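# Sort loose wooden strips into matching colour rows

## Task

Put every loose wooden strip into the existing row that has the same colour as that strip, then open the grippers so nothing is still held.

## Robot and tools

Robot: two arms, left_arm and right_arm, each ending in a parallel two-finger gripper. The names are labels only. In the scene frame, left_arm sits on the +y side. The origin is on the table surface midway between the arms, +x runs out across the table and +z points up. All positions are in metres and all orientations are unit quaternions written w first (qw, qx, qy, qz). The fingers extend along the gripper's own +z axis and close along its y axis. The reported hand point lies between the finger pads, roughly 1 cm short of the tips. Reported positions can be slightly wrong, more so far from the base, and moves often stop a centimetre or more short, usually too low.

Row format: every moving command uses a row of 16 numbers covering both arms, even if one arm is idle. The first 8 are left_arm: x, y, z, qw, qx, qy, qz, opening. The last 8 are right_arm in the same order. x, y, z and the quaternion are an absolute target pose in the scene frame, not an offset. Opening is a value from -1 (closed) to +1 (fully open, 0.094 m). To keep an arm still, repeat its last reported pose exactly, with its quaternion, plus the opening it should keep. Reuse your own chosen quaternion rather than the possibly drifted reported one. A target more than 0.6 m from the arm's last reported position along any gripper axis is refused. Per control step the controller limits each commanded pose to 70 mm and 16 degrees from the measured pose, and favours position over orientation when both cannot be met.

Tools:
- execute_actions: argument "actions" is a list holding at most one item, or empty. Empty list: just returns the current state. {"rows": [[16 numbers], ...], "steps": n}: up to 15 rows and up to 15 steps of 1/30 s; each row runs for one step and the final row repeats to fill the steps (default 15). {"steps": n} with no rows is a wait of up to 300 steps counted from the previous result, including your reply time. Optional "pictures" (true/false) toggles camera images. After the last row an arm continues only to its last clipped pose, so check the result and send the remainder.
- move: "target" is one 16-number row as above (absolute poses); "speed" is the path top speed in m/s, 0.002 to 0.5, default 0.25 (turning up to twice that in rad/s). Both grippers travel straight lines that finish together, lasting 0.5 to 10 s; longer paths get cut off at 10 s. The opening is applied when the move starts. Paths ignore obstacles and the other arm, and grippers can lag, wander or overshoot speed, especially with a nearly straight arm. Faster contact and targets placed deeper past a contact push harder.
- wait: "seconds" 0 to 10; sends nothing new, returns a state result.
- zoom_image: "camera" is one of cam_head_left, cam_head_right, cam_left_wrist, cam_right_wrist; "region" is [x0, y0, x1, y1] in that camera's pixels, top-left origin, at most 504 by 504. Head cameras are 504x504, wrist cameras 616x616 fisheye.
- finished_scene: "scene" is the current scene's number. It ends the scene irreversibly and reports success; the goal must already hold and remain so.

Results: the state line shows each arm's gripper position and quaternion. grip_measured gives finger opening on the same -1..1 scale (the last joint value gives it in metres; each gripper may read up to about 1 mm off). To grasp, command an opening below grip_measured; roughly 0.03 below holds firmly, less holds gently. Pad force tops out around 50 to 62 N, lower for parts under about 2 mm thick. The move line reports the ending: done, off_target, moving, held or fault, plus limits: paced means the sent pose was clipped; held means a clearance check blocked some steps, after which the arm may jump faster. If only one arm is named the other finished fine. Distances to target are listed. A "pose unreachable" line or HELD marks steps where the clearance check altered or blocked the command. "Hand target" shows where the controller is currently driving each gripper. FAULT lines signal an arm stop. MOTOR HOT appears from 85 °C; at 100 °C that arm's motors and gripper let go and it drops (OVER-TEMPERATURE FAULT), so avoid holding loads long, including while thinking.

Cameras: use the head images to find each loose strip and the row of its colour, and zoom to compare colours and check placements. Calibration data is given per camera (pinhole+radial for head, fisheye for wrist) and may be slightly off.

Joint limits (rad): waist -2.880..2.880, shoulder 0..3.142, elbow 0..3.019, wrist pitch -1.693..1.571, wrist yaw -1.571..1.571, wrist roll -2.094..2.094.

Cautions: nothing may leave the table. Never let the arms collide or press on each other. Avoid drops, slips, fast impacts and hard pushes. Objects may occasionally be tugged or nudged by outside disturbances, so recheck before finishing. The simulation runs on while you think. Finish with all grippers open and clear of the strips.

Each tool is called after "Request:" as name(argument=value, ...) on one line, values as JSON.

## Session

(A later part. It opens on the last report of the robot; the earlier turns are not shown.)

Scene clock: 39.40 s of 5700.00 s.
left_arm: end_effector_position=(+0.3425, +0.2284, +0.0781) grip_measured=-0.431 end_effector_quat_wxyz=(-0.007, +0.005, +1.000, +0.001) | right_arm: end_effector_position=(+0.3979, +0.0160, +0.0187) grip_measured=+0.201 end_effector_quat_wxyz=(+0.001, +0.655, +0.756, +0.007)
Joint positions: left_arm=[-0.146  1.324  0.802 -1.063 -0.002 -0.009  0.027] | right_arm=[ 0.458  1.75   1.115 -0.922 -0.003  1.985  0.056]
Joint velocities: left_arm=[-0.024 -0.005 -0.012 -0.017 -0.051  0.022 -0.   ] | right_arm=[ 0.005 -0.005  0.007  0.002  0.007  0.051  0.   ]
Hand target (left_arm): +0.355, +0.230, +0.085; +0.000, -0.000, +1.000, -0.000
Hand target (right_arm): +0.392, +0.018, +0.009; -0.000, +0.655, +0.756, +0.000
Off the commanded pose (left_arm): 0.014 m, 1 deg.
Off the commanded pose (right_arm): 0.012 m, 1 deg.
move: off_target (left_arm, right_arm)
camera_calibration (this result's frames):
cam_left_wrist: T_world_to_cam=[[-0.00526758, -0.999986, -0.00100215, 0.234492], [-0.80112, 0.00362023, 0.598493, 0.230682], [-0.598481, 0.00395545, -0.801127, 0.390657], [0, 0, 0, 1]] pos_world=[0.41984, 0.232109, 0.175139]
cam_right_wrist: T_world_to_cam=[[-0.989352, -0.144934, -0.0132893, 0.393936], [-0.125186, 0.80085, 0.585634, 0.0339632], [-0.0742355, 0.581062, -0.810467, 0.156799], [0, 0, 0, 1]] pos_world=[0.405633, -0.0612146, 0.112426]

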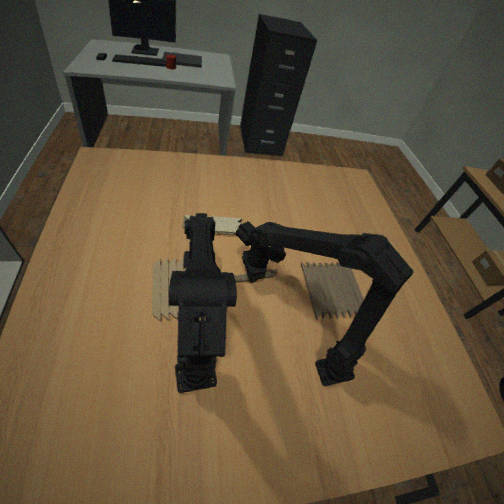

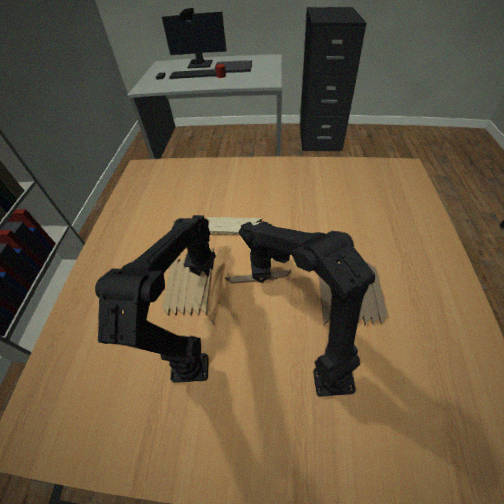

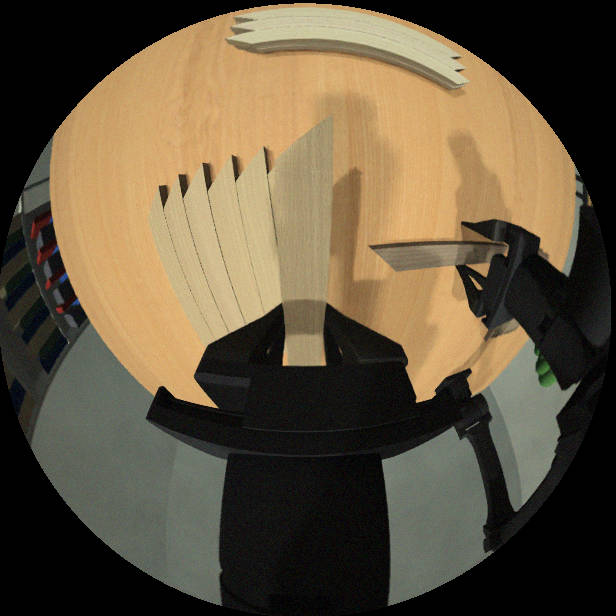

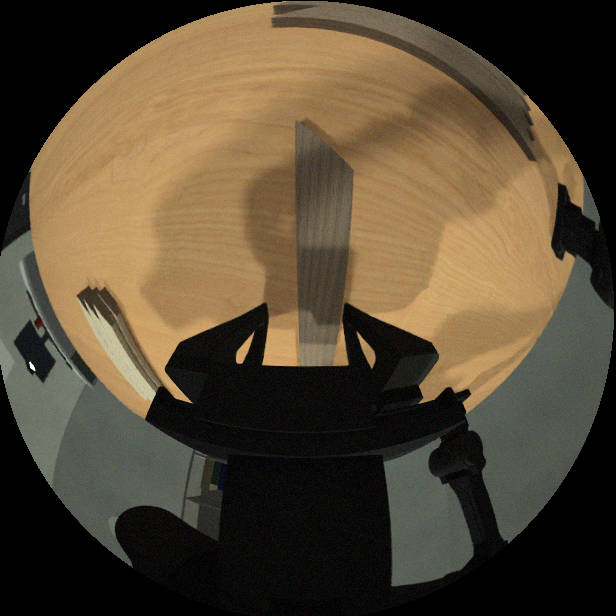

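Request:
execute_actions(actions=[{"rows":[[0.355,0.23,0.085,0,0,1,0,-0.48,0.382,0.018,0.004,0,0.655,0.756,0,0.2]]}], pictures=false)

Request:
execute_actions(actions=[{"rows":[[0.355,0.23,0.085,0,0,1,0,-0.48,0.382,0.018,0.004,0,0.655,0.756,0,-0.48]]}])

Scene clock: 42.70 s of 5700.00 s.
left_arm: end_effector_position=(+0.3425, +0.2284, +0.0781) grip_measured=-0.431 end_effector_quat_wxyz=(-0.007, +0.005, +1.000, +0.001) | right_arm: end_effector_position=(+0.3953, +0.0168, +0.0184) grip_measured=+0.201 end_effector_quat_wxyz=(+0.005, +0.656, +0.755, +0.013)
Joint positions: left_arm=[-0.146  1.324  0.802 -1.063 -0.002 -0.009  0.027] | right_arm=[ 0.464  1.74   1.099 -0.903  0.002  1.994  0.056]
Joint velocities: left_arm=[ 0.005  0.015  0.022 -0.007  0.037  0.022 -0.   ] | right_arm=[ 0.005 -0.015 -0.012  0.007 -0.037  0.022 -0.   ]
Hand target (left_arm): +0.355, +0.230, +0.085; +0.000, -0.000, +1.000, -0.000
Hand target (right_arm): +0.382, +0.018, +0.004; +0.000, +0.655, +0.756, -0.000
Off the commanded pose (left_arm): 0.014 m, 1 deg.
Off the commanded pose (right_arm): 0.020 m, 2 deg.
Steps of this call (steps 1 to 84: nothing new was sent; steps 85 to 99: all 15 steps of this action). Readings (end_effector_position):
85: left_arm (+0.3425, +0.2284, +0.0781) | right_arm (+0.3970, +0.0158, +0.0177)
86: left_arm (+0.3425, +0.2284, +0.0781) | right_arm (+0.3971, +0.0159, +0.0182)
88: left_arm (+0.3425, +0.2284, +0.0781) | right_arm (+0.3961, +0.0164, +0.0184)
92: left_arm (+0.3425, +0.2284, +0.0781) | right_arm (+0.3953, +0.0168, +0.0184)
99: the state above

Scene clock: 43.20 s of 5700.00 s.
left_arm: end_effector_position=(+0.3425, +0.2284, +0.0781) grip_measured=-0.431 end_effector_quat_wxyz=(-0.007, +0.005, +1.000, +0.001) | right_arm: end_effector_position=(+0.3927, +0.0175, +0.0182) grip_measured=-0.429 end_effector_quat_wxyz=(+0.005, +0.655, +0.755, +0.012)
Joint positions: left_arm=[-0.146  1.324  0.802 -1.063 -0.002 -0.009  0.027] | right_arm=[ 0.468  1.737  1.094 -0.903  0.003  1.997  0.027]
Joint velocities: left_arm=[-0.005  0.005 -0.002 -0.012 -0.007 -0.007  0.   ] | right_arm=[-0.005 -0.005 -0.002 -0.007  0.095 -0.066  0.001]
Hand target (left_arm): +0.355, +0.230, +0.085; +0.000, -0.000, +1.000, -0.000
Hand target (right_arm): +0.382, +0.018, +0.004; +0.000, +0.655, +0.756, -0.000
Off the commanded pose (left_arm): 0.014 m, 1 deg.
Off the commanded pose (right_arm): 0.018 m, 1 deg.
Steps of this call (steps 1 to 15: all 15 steps of this action). Readings (end_effector_position):
1: left_arm (+0.3425, +0.2284, +0.0781) | right_arm (+0.3951, +0.0168, +0.0183)
2: left_arm (+0.3425, +0.2284, +0.0781) | right_arm (+0.3940, +0.0171, +0.0182)
4: left_arm (+0.3425, +0.2284, +0.0781) | right_arm (+0.3927, +0.0175, +0.0182)
8: left_arm (+0.3425, +0.2284, +0.0781) | right_arm (+0.3927, +0.0175, +0.0182)
15: the state above
camera_calibration (this result's frames):
cam_left_wrist: T_world_to_cam=[[-0.00526758, -0.999986, -0.00100215, 0.234492], [-0.80112, 0.00362023, 0.598493, 0.230682], [-0.598481, 0.00395545, -0.801127, 0.390657], [0, 0, 0, 1]] pos_world=[0.41984, 0.232109, 0.175139]
cam_right_wrist: T_world_to_cam=[[-0.989378, -0.1429, -0.0266607, 0.38928], [-0.131324, 0.800007, 0.585443, 0.0348746], [-0.0623308, 0.582725, -0.810275, 0.150431], [0, 0, 0, 1]] pos_world=[0.399102, -0.0599321, 0.111852]

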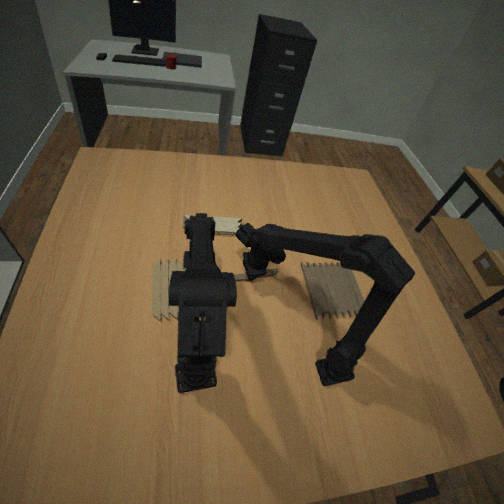

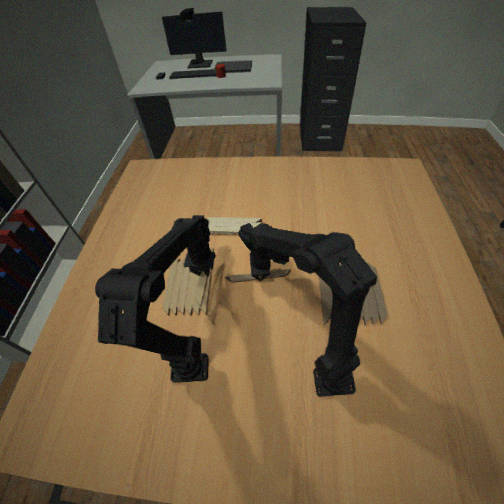

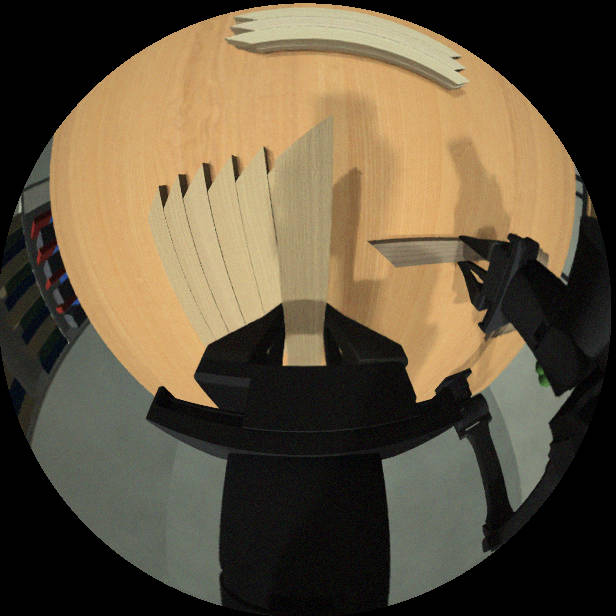

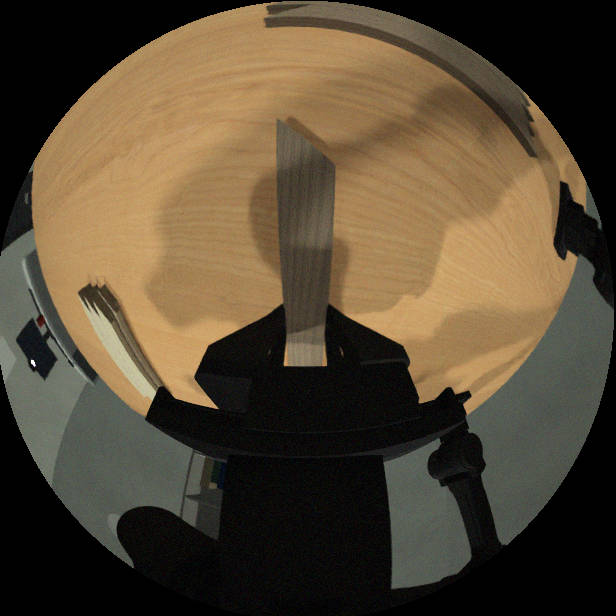

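Request:
move(target=[0.355,0.23,0.085,0,0,1,0,-0.48,0.39,0.0,0.06,0,0.655,0.756,0,-0.48], speed=0.15)

Request:
move(target=[0.355,0.165,0.028,0,-0.025,1,0,-0.48,0.33,-0.18,0.04,0,-0.01,1,0,-0.48], speed=0.35)

Scene clock: 46.33 s of 5700.00 s.
left_arm: end_effector_position=(+0.3425, +0.2284, +0.0781) grip_measured=-0.431 end_effector_quat_wxyz=(-0.007, +0.005, +1.000, +0.001) | right_arm: end_effector_position=(+0.3791, -0.0028, +0.0490) grip_measured=-0.429 end_effector_quat_wxyz=(-0.002, +0.656, +0.755, -0.011)
Joint positions: left_arm=[-0.146  1.324  0.802 -1.063 -0.002 -0.009  0.027] | right_arm=[ 0.446  1.665  1.094 -1.022  0.003  1.977  0.027]
Joint velocities: left_arm=[ 0.005 -0.015 -0.007  0.012 -0.007  0.007 -0.001] | right_arm=[-0.015 -0.005  0.002  0.002  0.007 -0.007 -0.002]
Hand target (left_arm): +0.355, +0.230, +0.085; +0.000, -0.000, +1.000, -0.000
Hand target (right_arm): +0.389, -0.000, +0.060; +0.000, +0.655, +0.756, +0.000
Off the commanded pose (left_arm): 0.014 m, 1 deg.
Off the commanded pose (right_arm): 0.016 m, 1 deg.
move: off_target (left_arm, right_arm)
camera_calibration (this result's frames):
cam_left_wrist: T_world_to_cam=[[-0.00526758, -0.999986, -0.00100215, 0.234492], [-0.80112, 0.00362023, 0.598493, 0.230682], [-0.598481, 0.00395545, -0.801127, 0.390657], [0, 0, 0, 1]] pos_world=[0.41984, 0.232109, 0.175139]
cam_right_wrist: T_world_to_cam=[[-0.989849, -0.141143, 0.0166608, 0.371743], [-0.106578, 0.814721, 0.569975, 0.0226853], [-0.0940218, 0.562413, -0.821493, 0.198904], [0, 0, 0, 1]] pos_world=[0.389089, -0.0778794, 0.144275]

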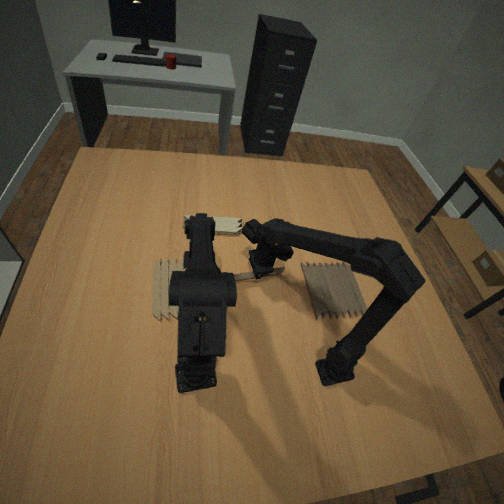

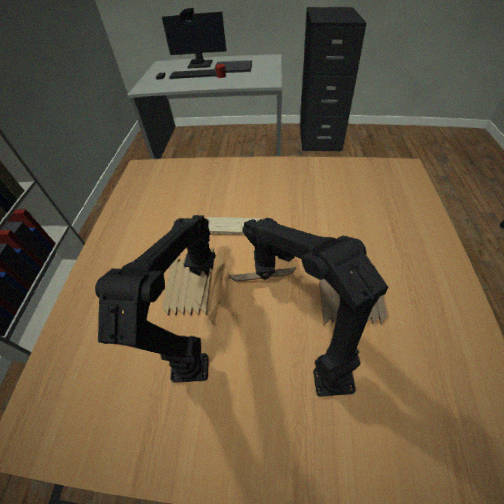

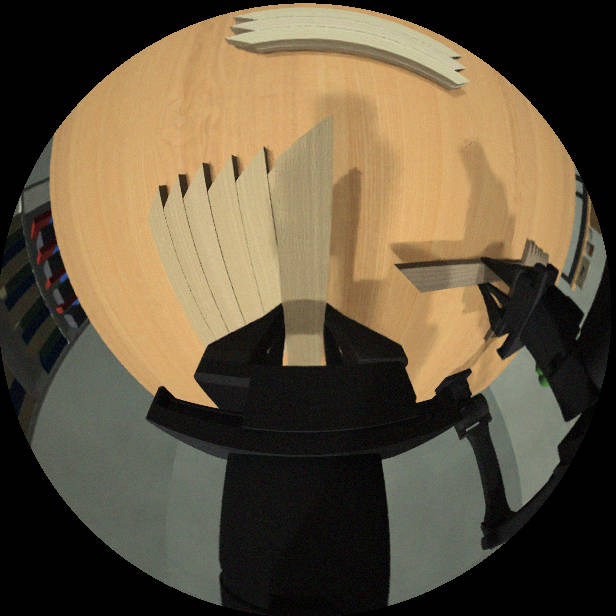

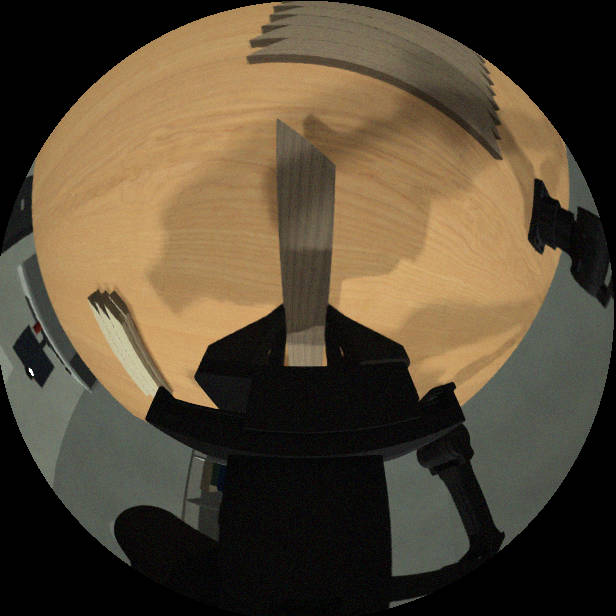

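Scene clock: 49.10 s of 5700.00 s.
left_arm: end_effector_position=(+0.3581, +0.1680, +0.0349) grip_measured=-0.431 end_effector_quat_wxyz=(+0.005, -0.023, +1.000, -0.000) | right_arm: end_effector_position=(+0.3278, -0.1777, +0.0372) grip_measured=-0.429 end_effector_quat_wxyz=(-0.008, -0.007, +1.000, -0.004)
Joint positions: left_arm=[-0.321  1.442  0.783 -0.901 -0.002 -0.239  0.027] | right_arm=[ 0.067  1.418  0.765 -0.934  0.005  0.152  0.027]
Joint velocities: left_arm=[-0.024 -0.005  0.002 -0.017  0.037  0.037  0.   ] | right_arm=[-0.024 -0.005  0.007  0.002 -0.022  0.022 -0.001]
Hand target (left_arm): +0.356, +0.166, +0.029; +0.001, -0.025, +1.000, -0.000
Hand target (right_arm): +0.328, -0.180, +0.039; +0.001, -0.010, +1.000, -0.001
Off the commanded pose (left_arm): 0.008 m, 1 deg.
Off the commanded pose (right_arm): 0.004 m, 1 deg.
move: done
camera_calibration (this result's frames):
cam_left_wrist: T_world_to_cam=[[0.0496519, -0.998765, 0.00172784, 0.154178], [-0.814425, -0.0394862, 0.578924, 0.281905], [-0.578141, -0.0301519, -0.815379, 0.364518], [0, 0, 0, 1]] pos_world=[0.432678, 0.176109, 0.133752]
cam_right_wrist: T_world_to_cam=[[0.0163693, -0.999851, 0.00554514, -0.185511], [-0.806473, -0.00992464, 0.591188, 0.248514], [-0.591045, -0.0141493, -0.806515, 0.342675], [0, 0, 0, 1]] pos_world=[0.405993, -0.178168, 0.130482]

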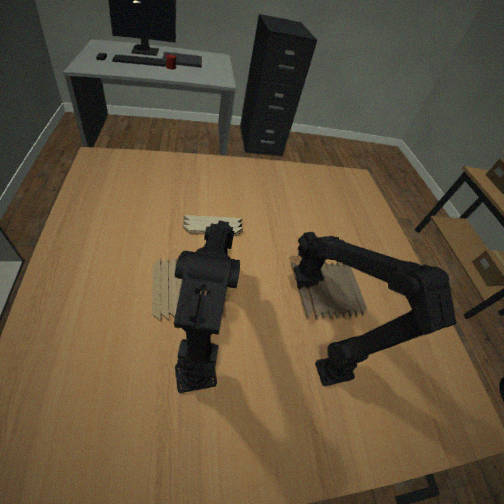

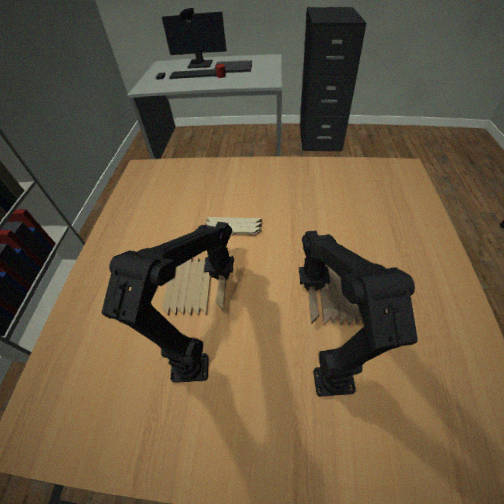

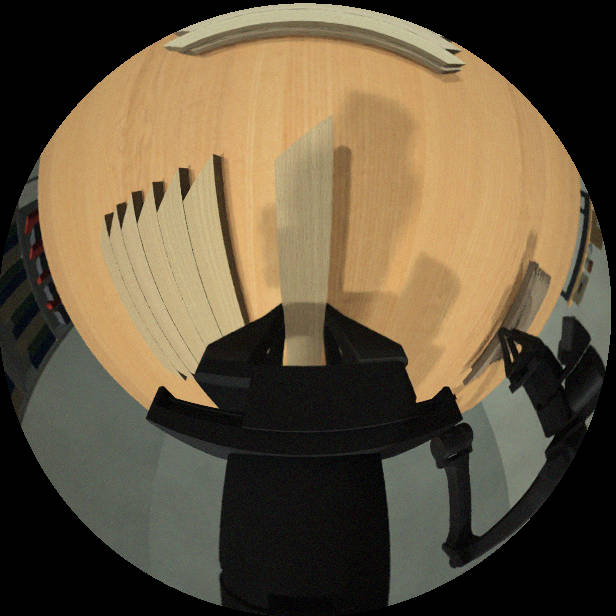

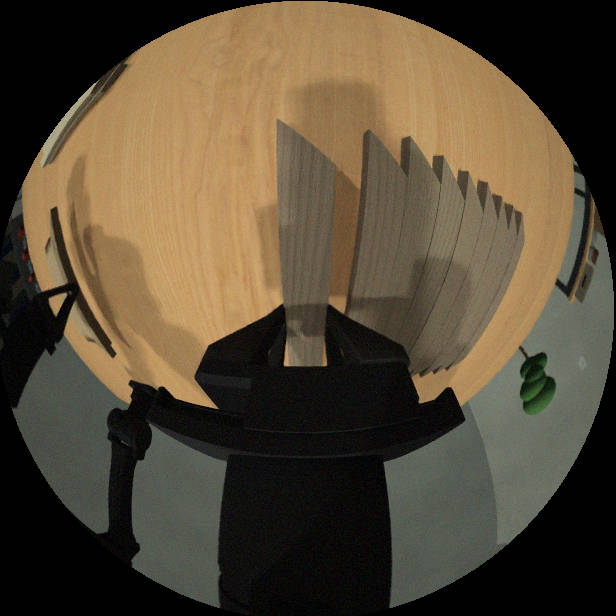

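Request:
move(target=[0.345,0.19,0.008,0,-0.04,1,0,-0.48,0.327,-0.183,0.012,0,-0.01,1,0,-0.48], speed=0.06)

Scene clock: 62.63 s of 5700.00 s.
left_arm: end_effector_position=(+0.3455, +0.1880, +0.0134) grip_measured=-0.431 end_effector_quat_wxyz=(+0.003, -0.043, +0.999, +0.001) | right_arm: end_effector_position=(+0.3290, -0.1797, +0.0175) grip_measured=-0.429 end_effector_quat_wxyz=(+0.003, -0.010, +1.000, -0.002)
Joint positions: left_arm=[-0.269  1.451  0.718 -0.833 -0.002 -0.227  0.027] | right_arm=[ 0.059  1.447  0.728 -0.846  0.004  0.139  0.027]
Joint velocities: left_arm=[-0.005  0.005  0.022  0.012 -0.022  0.007  0.002] | right_arm=[ 0.005 -0.005 -0.007  0.002  0.007 -0.007 -0.002]
Hand target (left_arm): +0.344, +0.190, +0.008; -0.000, -0.040, +0.999, +0.000
Hand target (right_arm): +0.327, -0.183, +0.012; +0.000, -0.010, +1.000, -0.000
Off the commanded pose (left_arm): 0.006 m, 0 deg.
Off the commanded pose (right_arm): 0.007 m, 0 deg.
After step 90, 9.57 s passed at rest.
move: done
camera_calibration (this result's frames):
cam_left_wrist: T_world_to_cam=[[0.0899923, -0.995942, 0.000552731, 0.160354], [-0.809527, -0.0728247, 0.582549, 0.289447], [-0.580145, -0.0528724, -0.812796, 0.345223], [0, 0, 0, 1]] pos_world=[0.420163, 0.199035, 0.11189]
cam_right_wrist: T_world_to_cam=[[0.0220119, -0.999757, 0.00113694, -0.189212], [-0.819177, -0.0173841, 0.573277, 0.264325], [-0.573118, -0.0135503, -0.819361, 0.321885], [0, 0, 0, 1]] pos_world=[0.405171, -0.180209, 0.112423]

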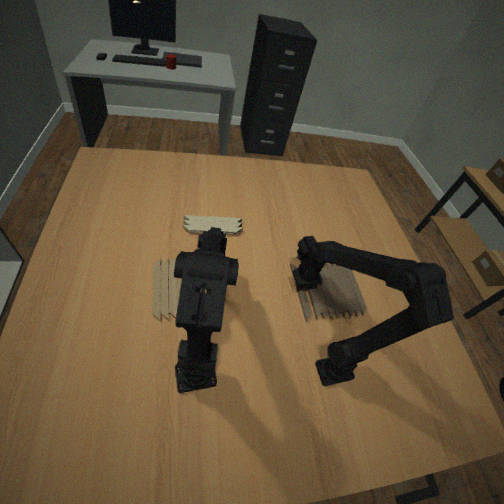

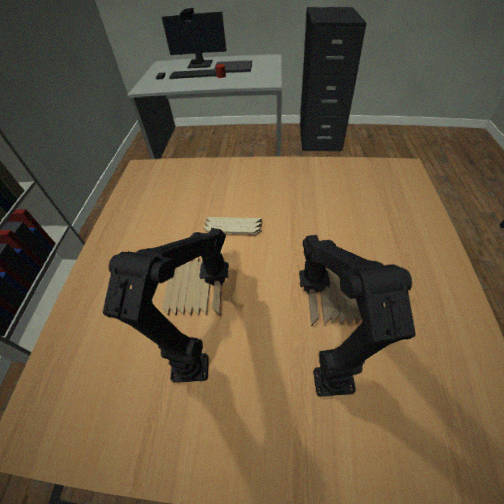

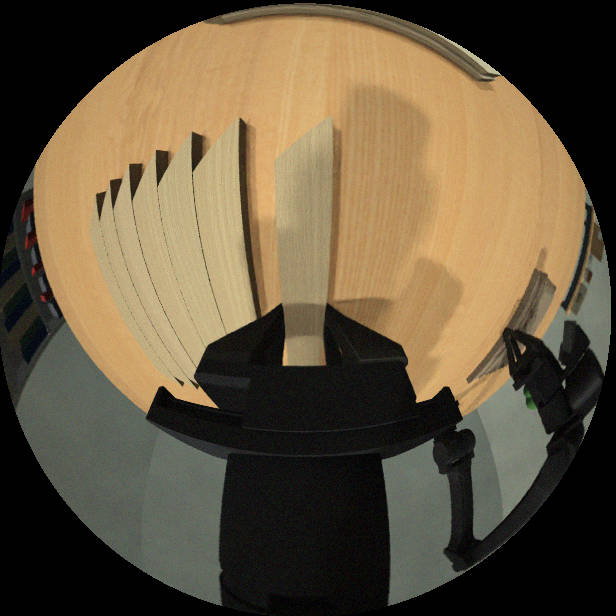

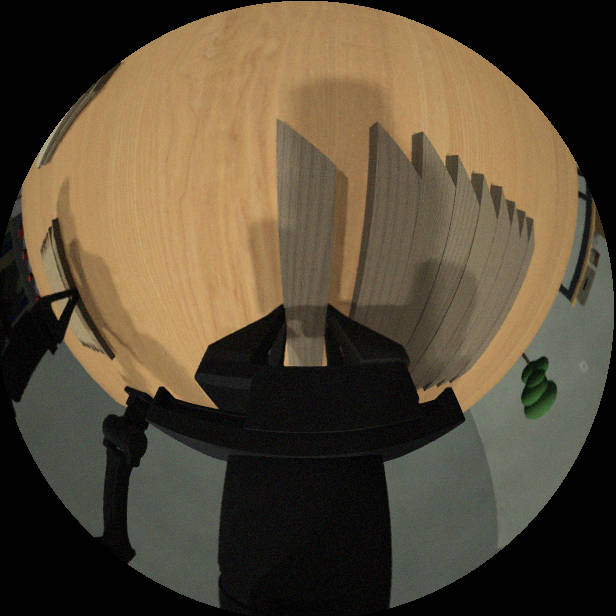

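Request:
execute_actions(actions=[{"rows":[[0.349,0.19,0.005,0,-0.035,1,0,-0.48,0.332,-0.183,0.010,0,0,1,0,-0.48]],"steps":10}], pictures=false)

Request:
execute_actions(actions=[{"rows":[[0.349,0.19,0.007,0,-0.035,1,0,-0.25,0.332,-0.183,0.012,0,0,1,0,-0.25]],"steps":8}], pictures=false)

Request:
move(target=[0.349,0.188,0.06,0,-0.035,1,0,-0.25,0.332,-0.18,0.065,0,0,1,0,-0.25])

Request:
move(target=[0.345,0.14,0.05,0,0.682,0.731,0,0.8,0.322,-0.13,0.055,0,-0.707,0.707,0,0.8], speed=0.5)

Request:
move(target=[0.345,0.14,0.009,0,0.682,0.731,0,0.8,0.322,-0.13,0.013,0,-0.707,0.707,0,0.8], speed=0.08)

Scene clock: 69.87 s of 5700.00 s.
left_arm: end_effector_position=(+0.3466, +0.1881, +0.0096) grip_measured=-0.431 end_effector_quat_wxyz=(+0.002, -0.038, +0.999, +0.001) | right_arm: end_effector_position=(+0.3293, -0.1800, +0.0157) grip_measured=-0.429 end_effector_quat_wxyz=(+0.002, -0.009, +1.000, -0.001)
Joint positions: left_arm=[-0.268  1.463  0.718 -0.822 -0.002 -0.217  0.027] | right_arm=[ 0.058  1.452  0.728 -0.843  0.002  0.138  0.027]
Joint velocities: left_arm=[-0.005  0.005 -0.012  0.007  0.081  0.022  0.   ] | right_arm=[-0.005 -0.005  0.002 -0.007 -0.022  0.022 -0.   ]
Hand target (left_arm): +0.349, +0.190, +0.005; -0.000, -0.035, +0.999, +0.000
Hand target (right_arm): +0.332, -0.183, +0.010; -0.000, -0.000, +1.000, +0.000
Off the commanded pose (left_arm): 0.006 m, 0 deg.
Off the commanded pose (right_arm): 0.007 m, 1 deg.
Steps of this call (steps 1 to 90: nothing new was sent; then 3.90 s passed at rest; steps 91 to 100: all 10 steps of this action). Readings (end_effector_position):
91: left_arm (+0.3457, +0.1881, +0.0130) | right_arm (+0.3291, -0.1798, +0.0173)
92: left_arm (+0.3462, +0.1880, +0.0124) | right_arm (+0.3293, -0.1799, +0.0167)
94: left_arm (+0.3464, +0.1881, +0.0103) | right_arm (+0.3293, -0.1799, +0.0157)
98: left_arm (+0.3466, +0.1881, +0.0096) | right_arm (+0.3293, -0.1800, +0.0157)
100: the state above

Scene clock: 70.13 s of 5700.00 s.
left_arm: end_effector_position=(+0.3466, +0.1878, +0.0096) grip_measured=-0.252 end_effector_quat_wxyz=(+0.002, -0.036, +0.999, -0.000) | right_arm: end_effector_position=(+0.3295, -0.1807, +0.0157) grip_measured=-0.251 end_effector_quat_wxyz=(+0.002, -0.008, +1.000, -0.001)
Joint positions: left_arm=[-0.268  1.463  0.718 -0.822  0.    -0.213  0.035] | right_arm=[ 0.056  1.452  0.728 -0.842  0.003  0.138  0.035]
Joint velocities: left_arm=[-0.005 -0.015  0.002  0.007  0.007 -0.037  0.   ] | right_arm=[-0.005 -0.015 -0.012 -0.002 -0.007  0.051 -0.001]
Hand target (left_arm): +0.349, +0.190, +0.007; -0.000, -0.035, +0.999, +0.000
Hand target (right_arm): +0.332, -0.183, +0.012; +0.000, +0.000, +1.000, -0.000
Off the commanded pose (left_arm): 0.004 m, 0 deg.
Off the commanded pose (right_arm): 0.005 m, 1 deg.
Steps of this call (steps 1 to 8: all 8 steps of this action). Readings (end_effector_position):
1: left_arm (+0.3466, +0.1881, +0.0096) | right_arm (+0.3293, -0.1802, +0.0157)
2: left_arm (+0.3466, +0.1879, +0.0096) | right_arm (+0.3294, -0.1804, +0.0157)
4: left_arm (+0.3466, +0.1878, +0.0096) | right_arm (+0.3295, -0.1807, +0.0157)
8: the state above

Scene clock: 71.20 s of 5700.00 s.
left_arm: end_effector_position=(+0.3362, +0.1893, +0.0505) grip_measured=-0.252 end_effector_quat_wxyz=(-0.009, -0.036, +0.999, +0.002) | right_arm: end_effector_position=(+0.3154, -0.1830, +0.0526) grip_measured=-0.251 end_effector_quat_wxyz=(-0.014, -0.006, +1.000, -0.004)
Joint positions: left_arm=[-0.268  1.366  0.756 -0.979  0.    -0.213  0.035] | right_arm=[ 0.056  1.363  0.76  -0.996  0.003  0.144  0.035]
Joint velocities: left_arm=[ 0.024 -0.005  0.002  0.012 -0.022 -0.037 -0.   ] | right_arm=[ 0.005  0.005  0.017 -0.002  0.037  0.022  0.   ]
Hand target (left_arm): +0.349, +0.188, +0.060; +0.000, -0.035, +0.999, +0.000
Hand target (right_arm): +0.331, -0.180, +0.065; +0.000, -0.000, +1.000, +0.000
Off the commanded pose (left_arm): 0.016 m, 1 deg.
Off the commanded pose (right_arm): 0.021 m, 2 deg.
move: off_target (left_arm, right_arm)
camera_calibration (this result's frames):
cam_left_wrist: T_world_to_cam=[[0.0774381, -0.996994, -0.00249063, 0.167039], [-0.796086, -0.0633368, 0.601861, 0.253078], [-0.600209, -0.0446242, -0.798597, 0.374538], [0, 0, 0, 1]] pos_world=[0.413338, 0.199279, 0.147204]
cam_right_wrist: T_world_to_cam=[[0.0133339, -0.999899, 0.00499463, -0.189657], [-0.798608, -0.00764356, 0.601803, 0.226792], [-0.601704, -0.0120131, -0.798629, 0.350997], [0, 0, 0, 1]] pos_world=[0.394843, -0.183687, 0.144779]

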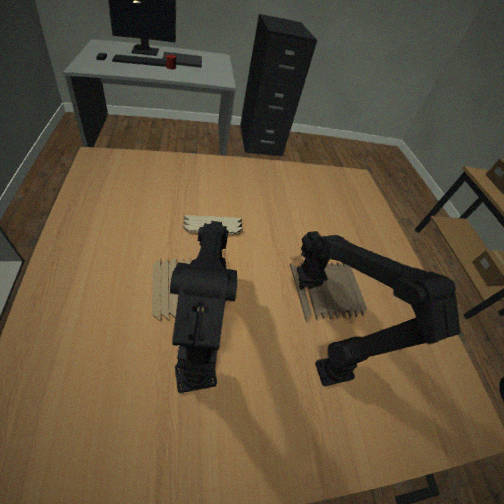

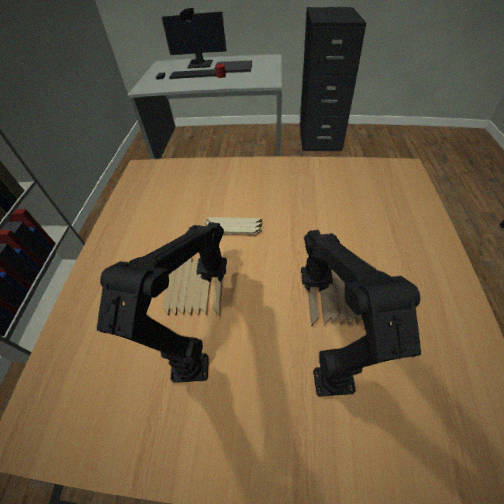

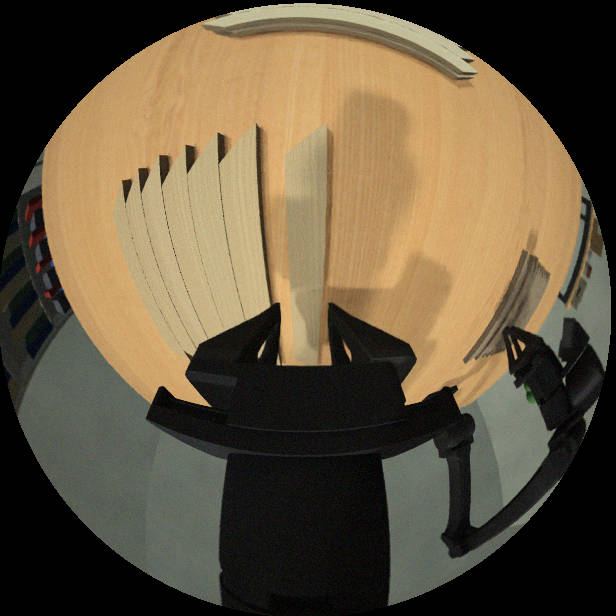

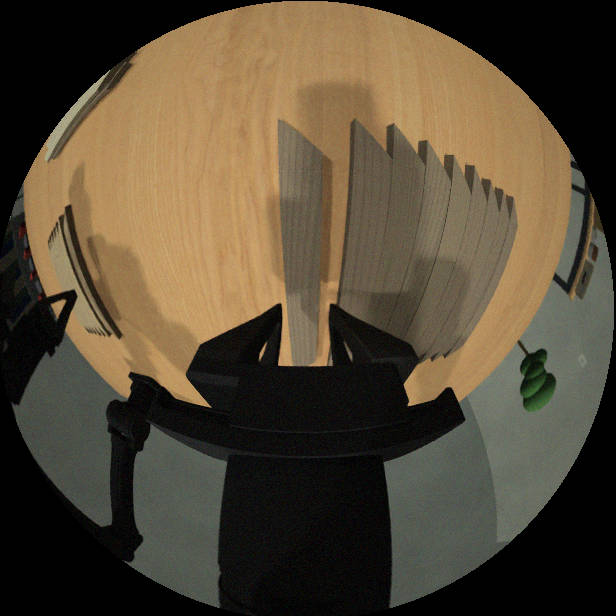

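Scene clock: 73.50 s of 5700.00 s.
left_arm: end_effector_position=(+0.3283, +0.1475, +0.0439) grip_measured=+0.799 end_effector_quat_wxyz=(-0.014, +0.676, +0.737, -0.005) | right_arm: end_effector_position=(+0.3067, -0.1380, +0.0498) grip_measured=+0.799 end_effector_quat_wxyz=(-0.014, -0.700, +0.714, +0.005)
Joint positions: left_arm=[-0.402  1.388  0.756 -0.968 -0.002  1.21   0.084] | right_arm=[ 0.199  1.372  0.76  -0.988  0.003 -1.251  0.085]
Joint velocities: left_arm=[-0.015  0.005 -0.017  0.002 -0.125  0.022 -0.   ] | right_arm=[-0.005  0.015 -0.007 -0.007  0.037 -0.051  0.001]
Hand target (left_arm): +0.345, +0.141, +0.051; +0.001, +0.682, +0.731, +0.000
Hand target (right_arm): +0.322, -0.130, +0.056; -0.000, +0.707, -0.707, -0.000
Off the commanded pose (left_arm): 0.019 m, 2 deg.
Off the commanded pose (right_arm): 0.018 m, 2 deg.
move: off_target (left_arm, right_arm)
camera_calibration (this result's frames):
cam_left_wrist: T_world_to_cam=[[-0.995461, -0.0911237, 0.0274706, 0.343268], [-0.0567328, 0.799882, 0.59747, -0.121755], [-0.076417, 0.5932, -0.80142, 0.0967971], [0, 0, 0, 1]] pos_world=[0.342199, 0.0712491, 0.14089]
cam_right_wrist: T_world_to_cam=[[0.999399, -0.0188091, -0.0291239, -0.309866], [0.00193013, -0.808552, 0.588421, -0.133586], [-0.0346158, -0.588124, -0.80803, 0.091075], [0, 0, 0, 1]] pos_world=[0.31309, -0.0602765, 0.143172]

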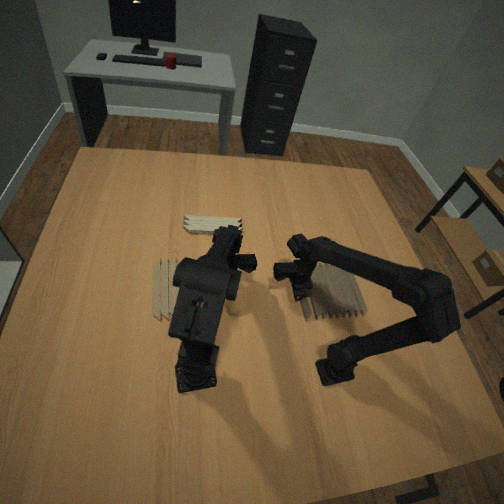

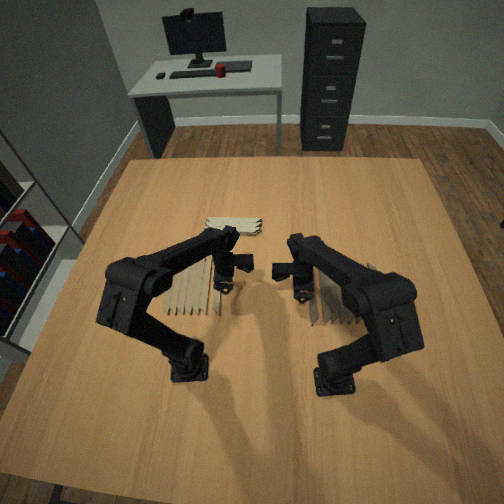

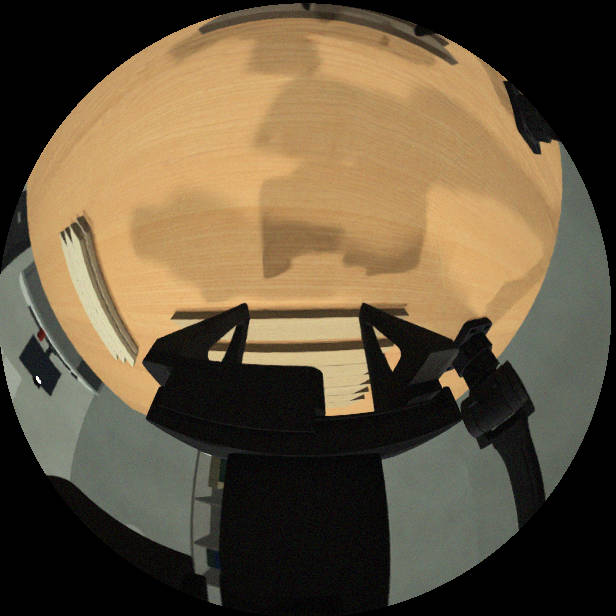

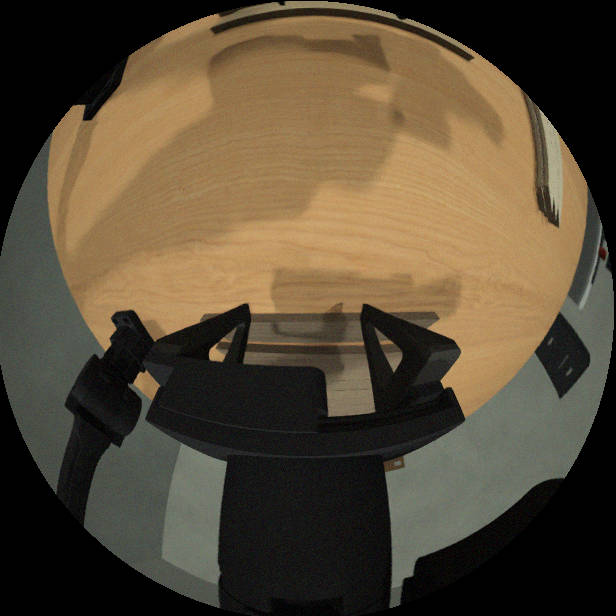

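Scene clock: 74.37 s of 5700.00 s.
left_arm: end_effector_position=(+0.3473, +0.1421, +0.0148) grip_measured=+0.799 end_effector_quat_wxyz=(+0.002, +0.676, +0.737, +0.002) | right_arm: end_effector_position=(+0.3257, -0.1322, +0.0182) grip_measured=+0.799 end_effector_quat_wxyz=(+0.001, -0.701, +0.713, -0.002)
Joint positions: left_arm=[-0.402  1.475  0.75  -0.839 -0.002  1.211  0.084] | right_arm=[ 0.199  1.465  0.75  -0.851  0.003 -1.254  0.085]
Joint velocities: left_arm=[-0.005 -0.005  0.017 -0.002  0.007  0.022  0.001] | right_arm=[-0.005 -0.005 -0.017  0.007 -0.007 -0.007  0.   ]
Hand target (left_arm): +0.345, +0.140, +0.010; +0.000, +0.682, +0.731, -0.000
Hand target (right_arm): +0.322, -0.130, +0.013; +0.000, +0.707, -0.707, -0.000
Off the commanded pose (left_arm): 0.007 m, 1 deg.
Off the commanded pose (right_arm): 0.007 m, 1 deg.
move: done
camera_calibration (this result's frames):
cam_left_wrist: T_world_to_cam=[[-0.995939, -0.0898784, -0.00529928, 0.36303], [-0.0758282, 0.805604, 0.587581, -0.0929834], [-0.0485417, 0.585597, -0.809148, 0.0695756], [0, 0, 0, 1]] pos_world=[0.357883, 0.0667932, 0.112856]
cam_right_wrist: T_world_to_cam=[[0.999878, -0.0152466, 0.00347981, -0.330039], [-0.0144384, -0.814508, 0.579972, -0.105541], [-0.00600825, -0.579952, -0.814629, 0.06151], [0, 0, 0, 1]] pos_world=[0.328844, -0.0553228, 0.112467]

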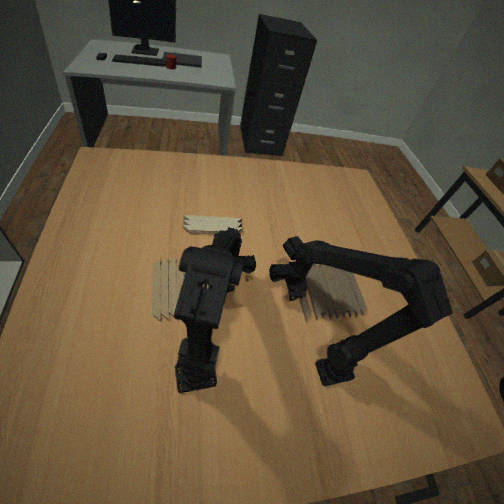

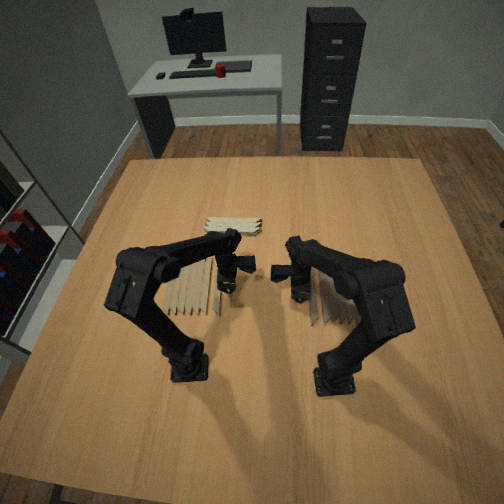

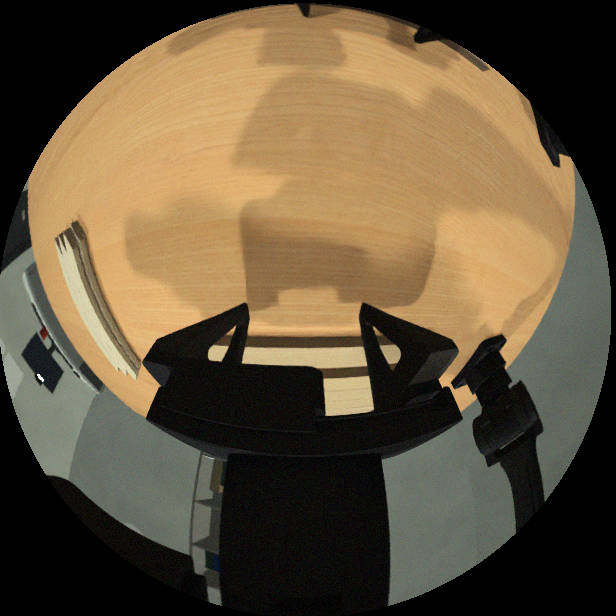

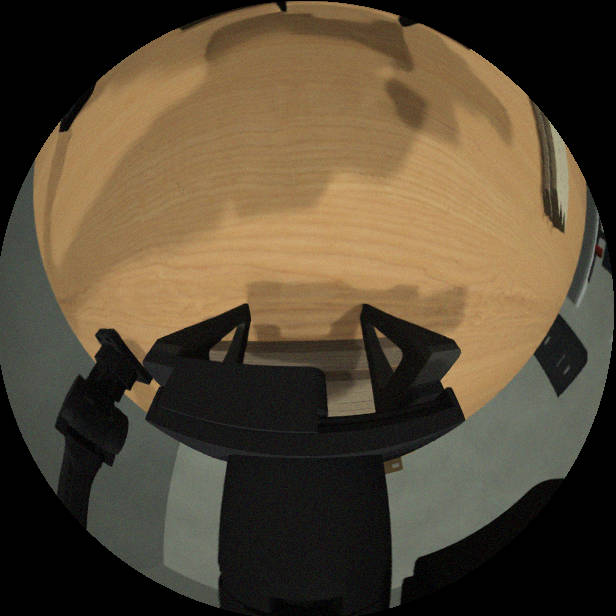

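Request:
move(target=[0.345,0.187,0.012,0,0.685,0.728,0,0.8,0.328,-0.181,0.017,0,-0.71,0.704,0,0.8], speed=0.04)

Request:
zoom_image(camera="cam_left_wrist", region=[130,270,480,430])

Request:
zoom_image(camera="cam_right_wrist", region=[130,270,480,430])

Scene clock: 79.83 s of 5700.00 s.
left_arm: end_effector_position=(+0.3468, +0.1839, +0.0132) grip_measured=+0.799 end_effector_quat_wxyz=(-0.001, +0.682, +0.731, +0.000) | right_arm: end_effector_position=(+0.3309, -0.1761, +0.0165) grip_measured=+0.799 end_effector_quat_wxyz=(-0.000, -0.709, +0.706, +0.000)
Joint positions: left_arm=[-0.28   1.459  0.727 -0.839 -0.001  1.348  0.084] | right_arm=[ 0.067  1.459  0.739 -0.851 -0.    -1.408  0.085]
Joint velocities: left_arm=[ 0.005  0.005  0.022 -0.002  0.066  0.037 -0.001] | right_arm=[-0.015  0.005  0.012 -0.002 -0.081 -0.022 -0.001]
Hand target (left_arm): +0.344, +0.187, +0.012; -0.001, +0.685, +0.728, +0.000
Hand target (right_arm): +0.328, -0.181, +0.017; -0.000, +0.710, -0.704, +0.001
Off the commanded pose (left_arm): 0.004 m, 1 deg.
Off the commanded pose (right_arm): 0.006 m, 0 deg.
After step 90, 0.97 s passed at rest.
move: done
camera_calibration (this result's frames):
cam_left_wrist: T_world_to_cam=[[-0.997207, -0.0746665, 0.00181791, 0.36377], [-0.0593083, 0.806416, 0.588367, -0.131674], [-0.0453973, 0.586616, -0.808592, 0.0425763], [0, 0, 0, 1]] pos_world=[0.356877, 0.10837, 0.111238]
cam_right_wrist: T_world_to_cam=[[0.999976, 0.00612123, -0.00329977, -0.331988], [0.00690137, -0.815304, 0.578992, -0.147534], [0.000853828, -0.579001, -0.815327, 0.0326263], [0, 0, 0, 1]] pos_world=[0.33297, -0.099362, 0.110926]

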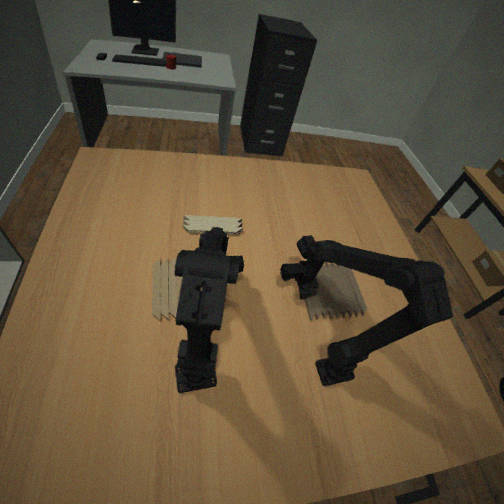

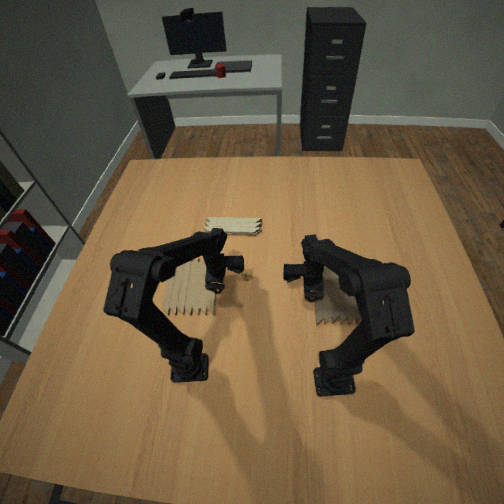

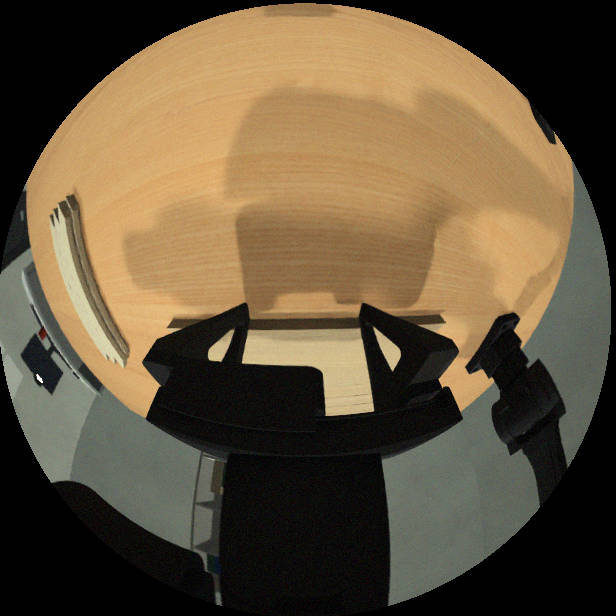

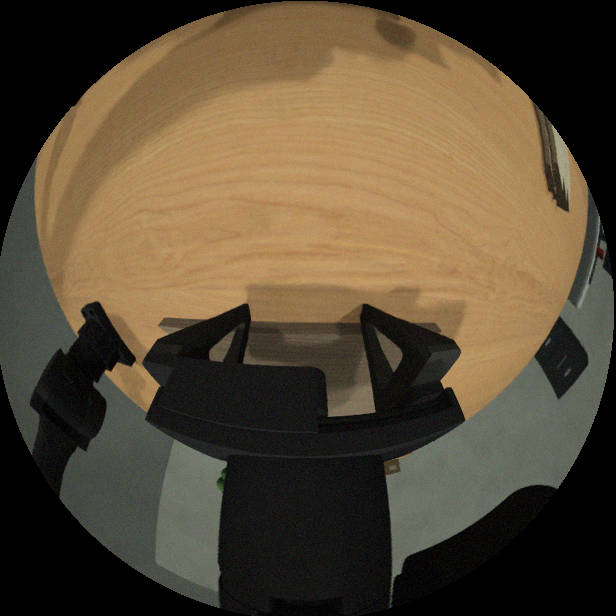

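Region (130, 270, 480, 430) of cam_left_wrist's 616x616 image, scaled by 1.440, with more detail than that image has; it fills the top 230 rows of this view, and the rest is white.

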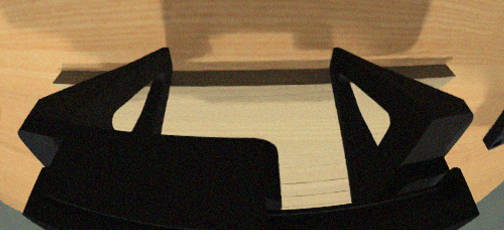

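Region (130, 270, 480, 430) of cam_right_wrist's 616x616 image, scaled by 1.440, with more detail than that image has; it fills the top 230 rows of this view, and the rest is white.

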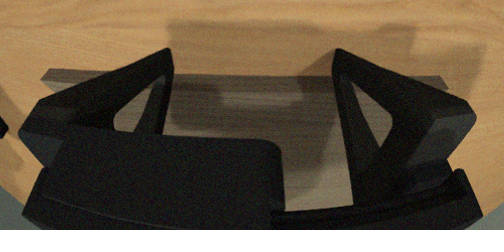

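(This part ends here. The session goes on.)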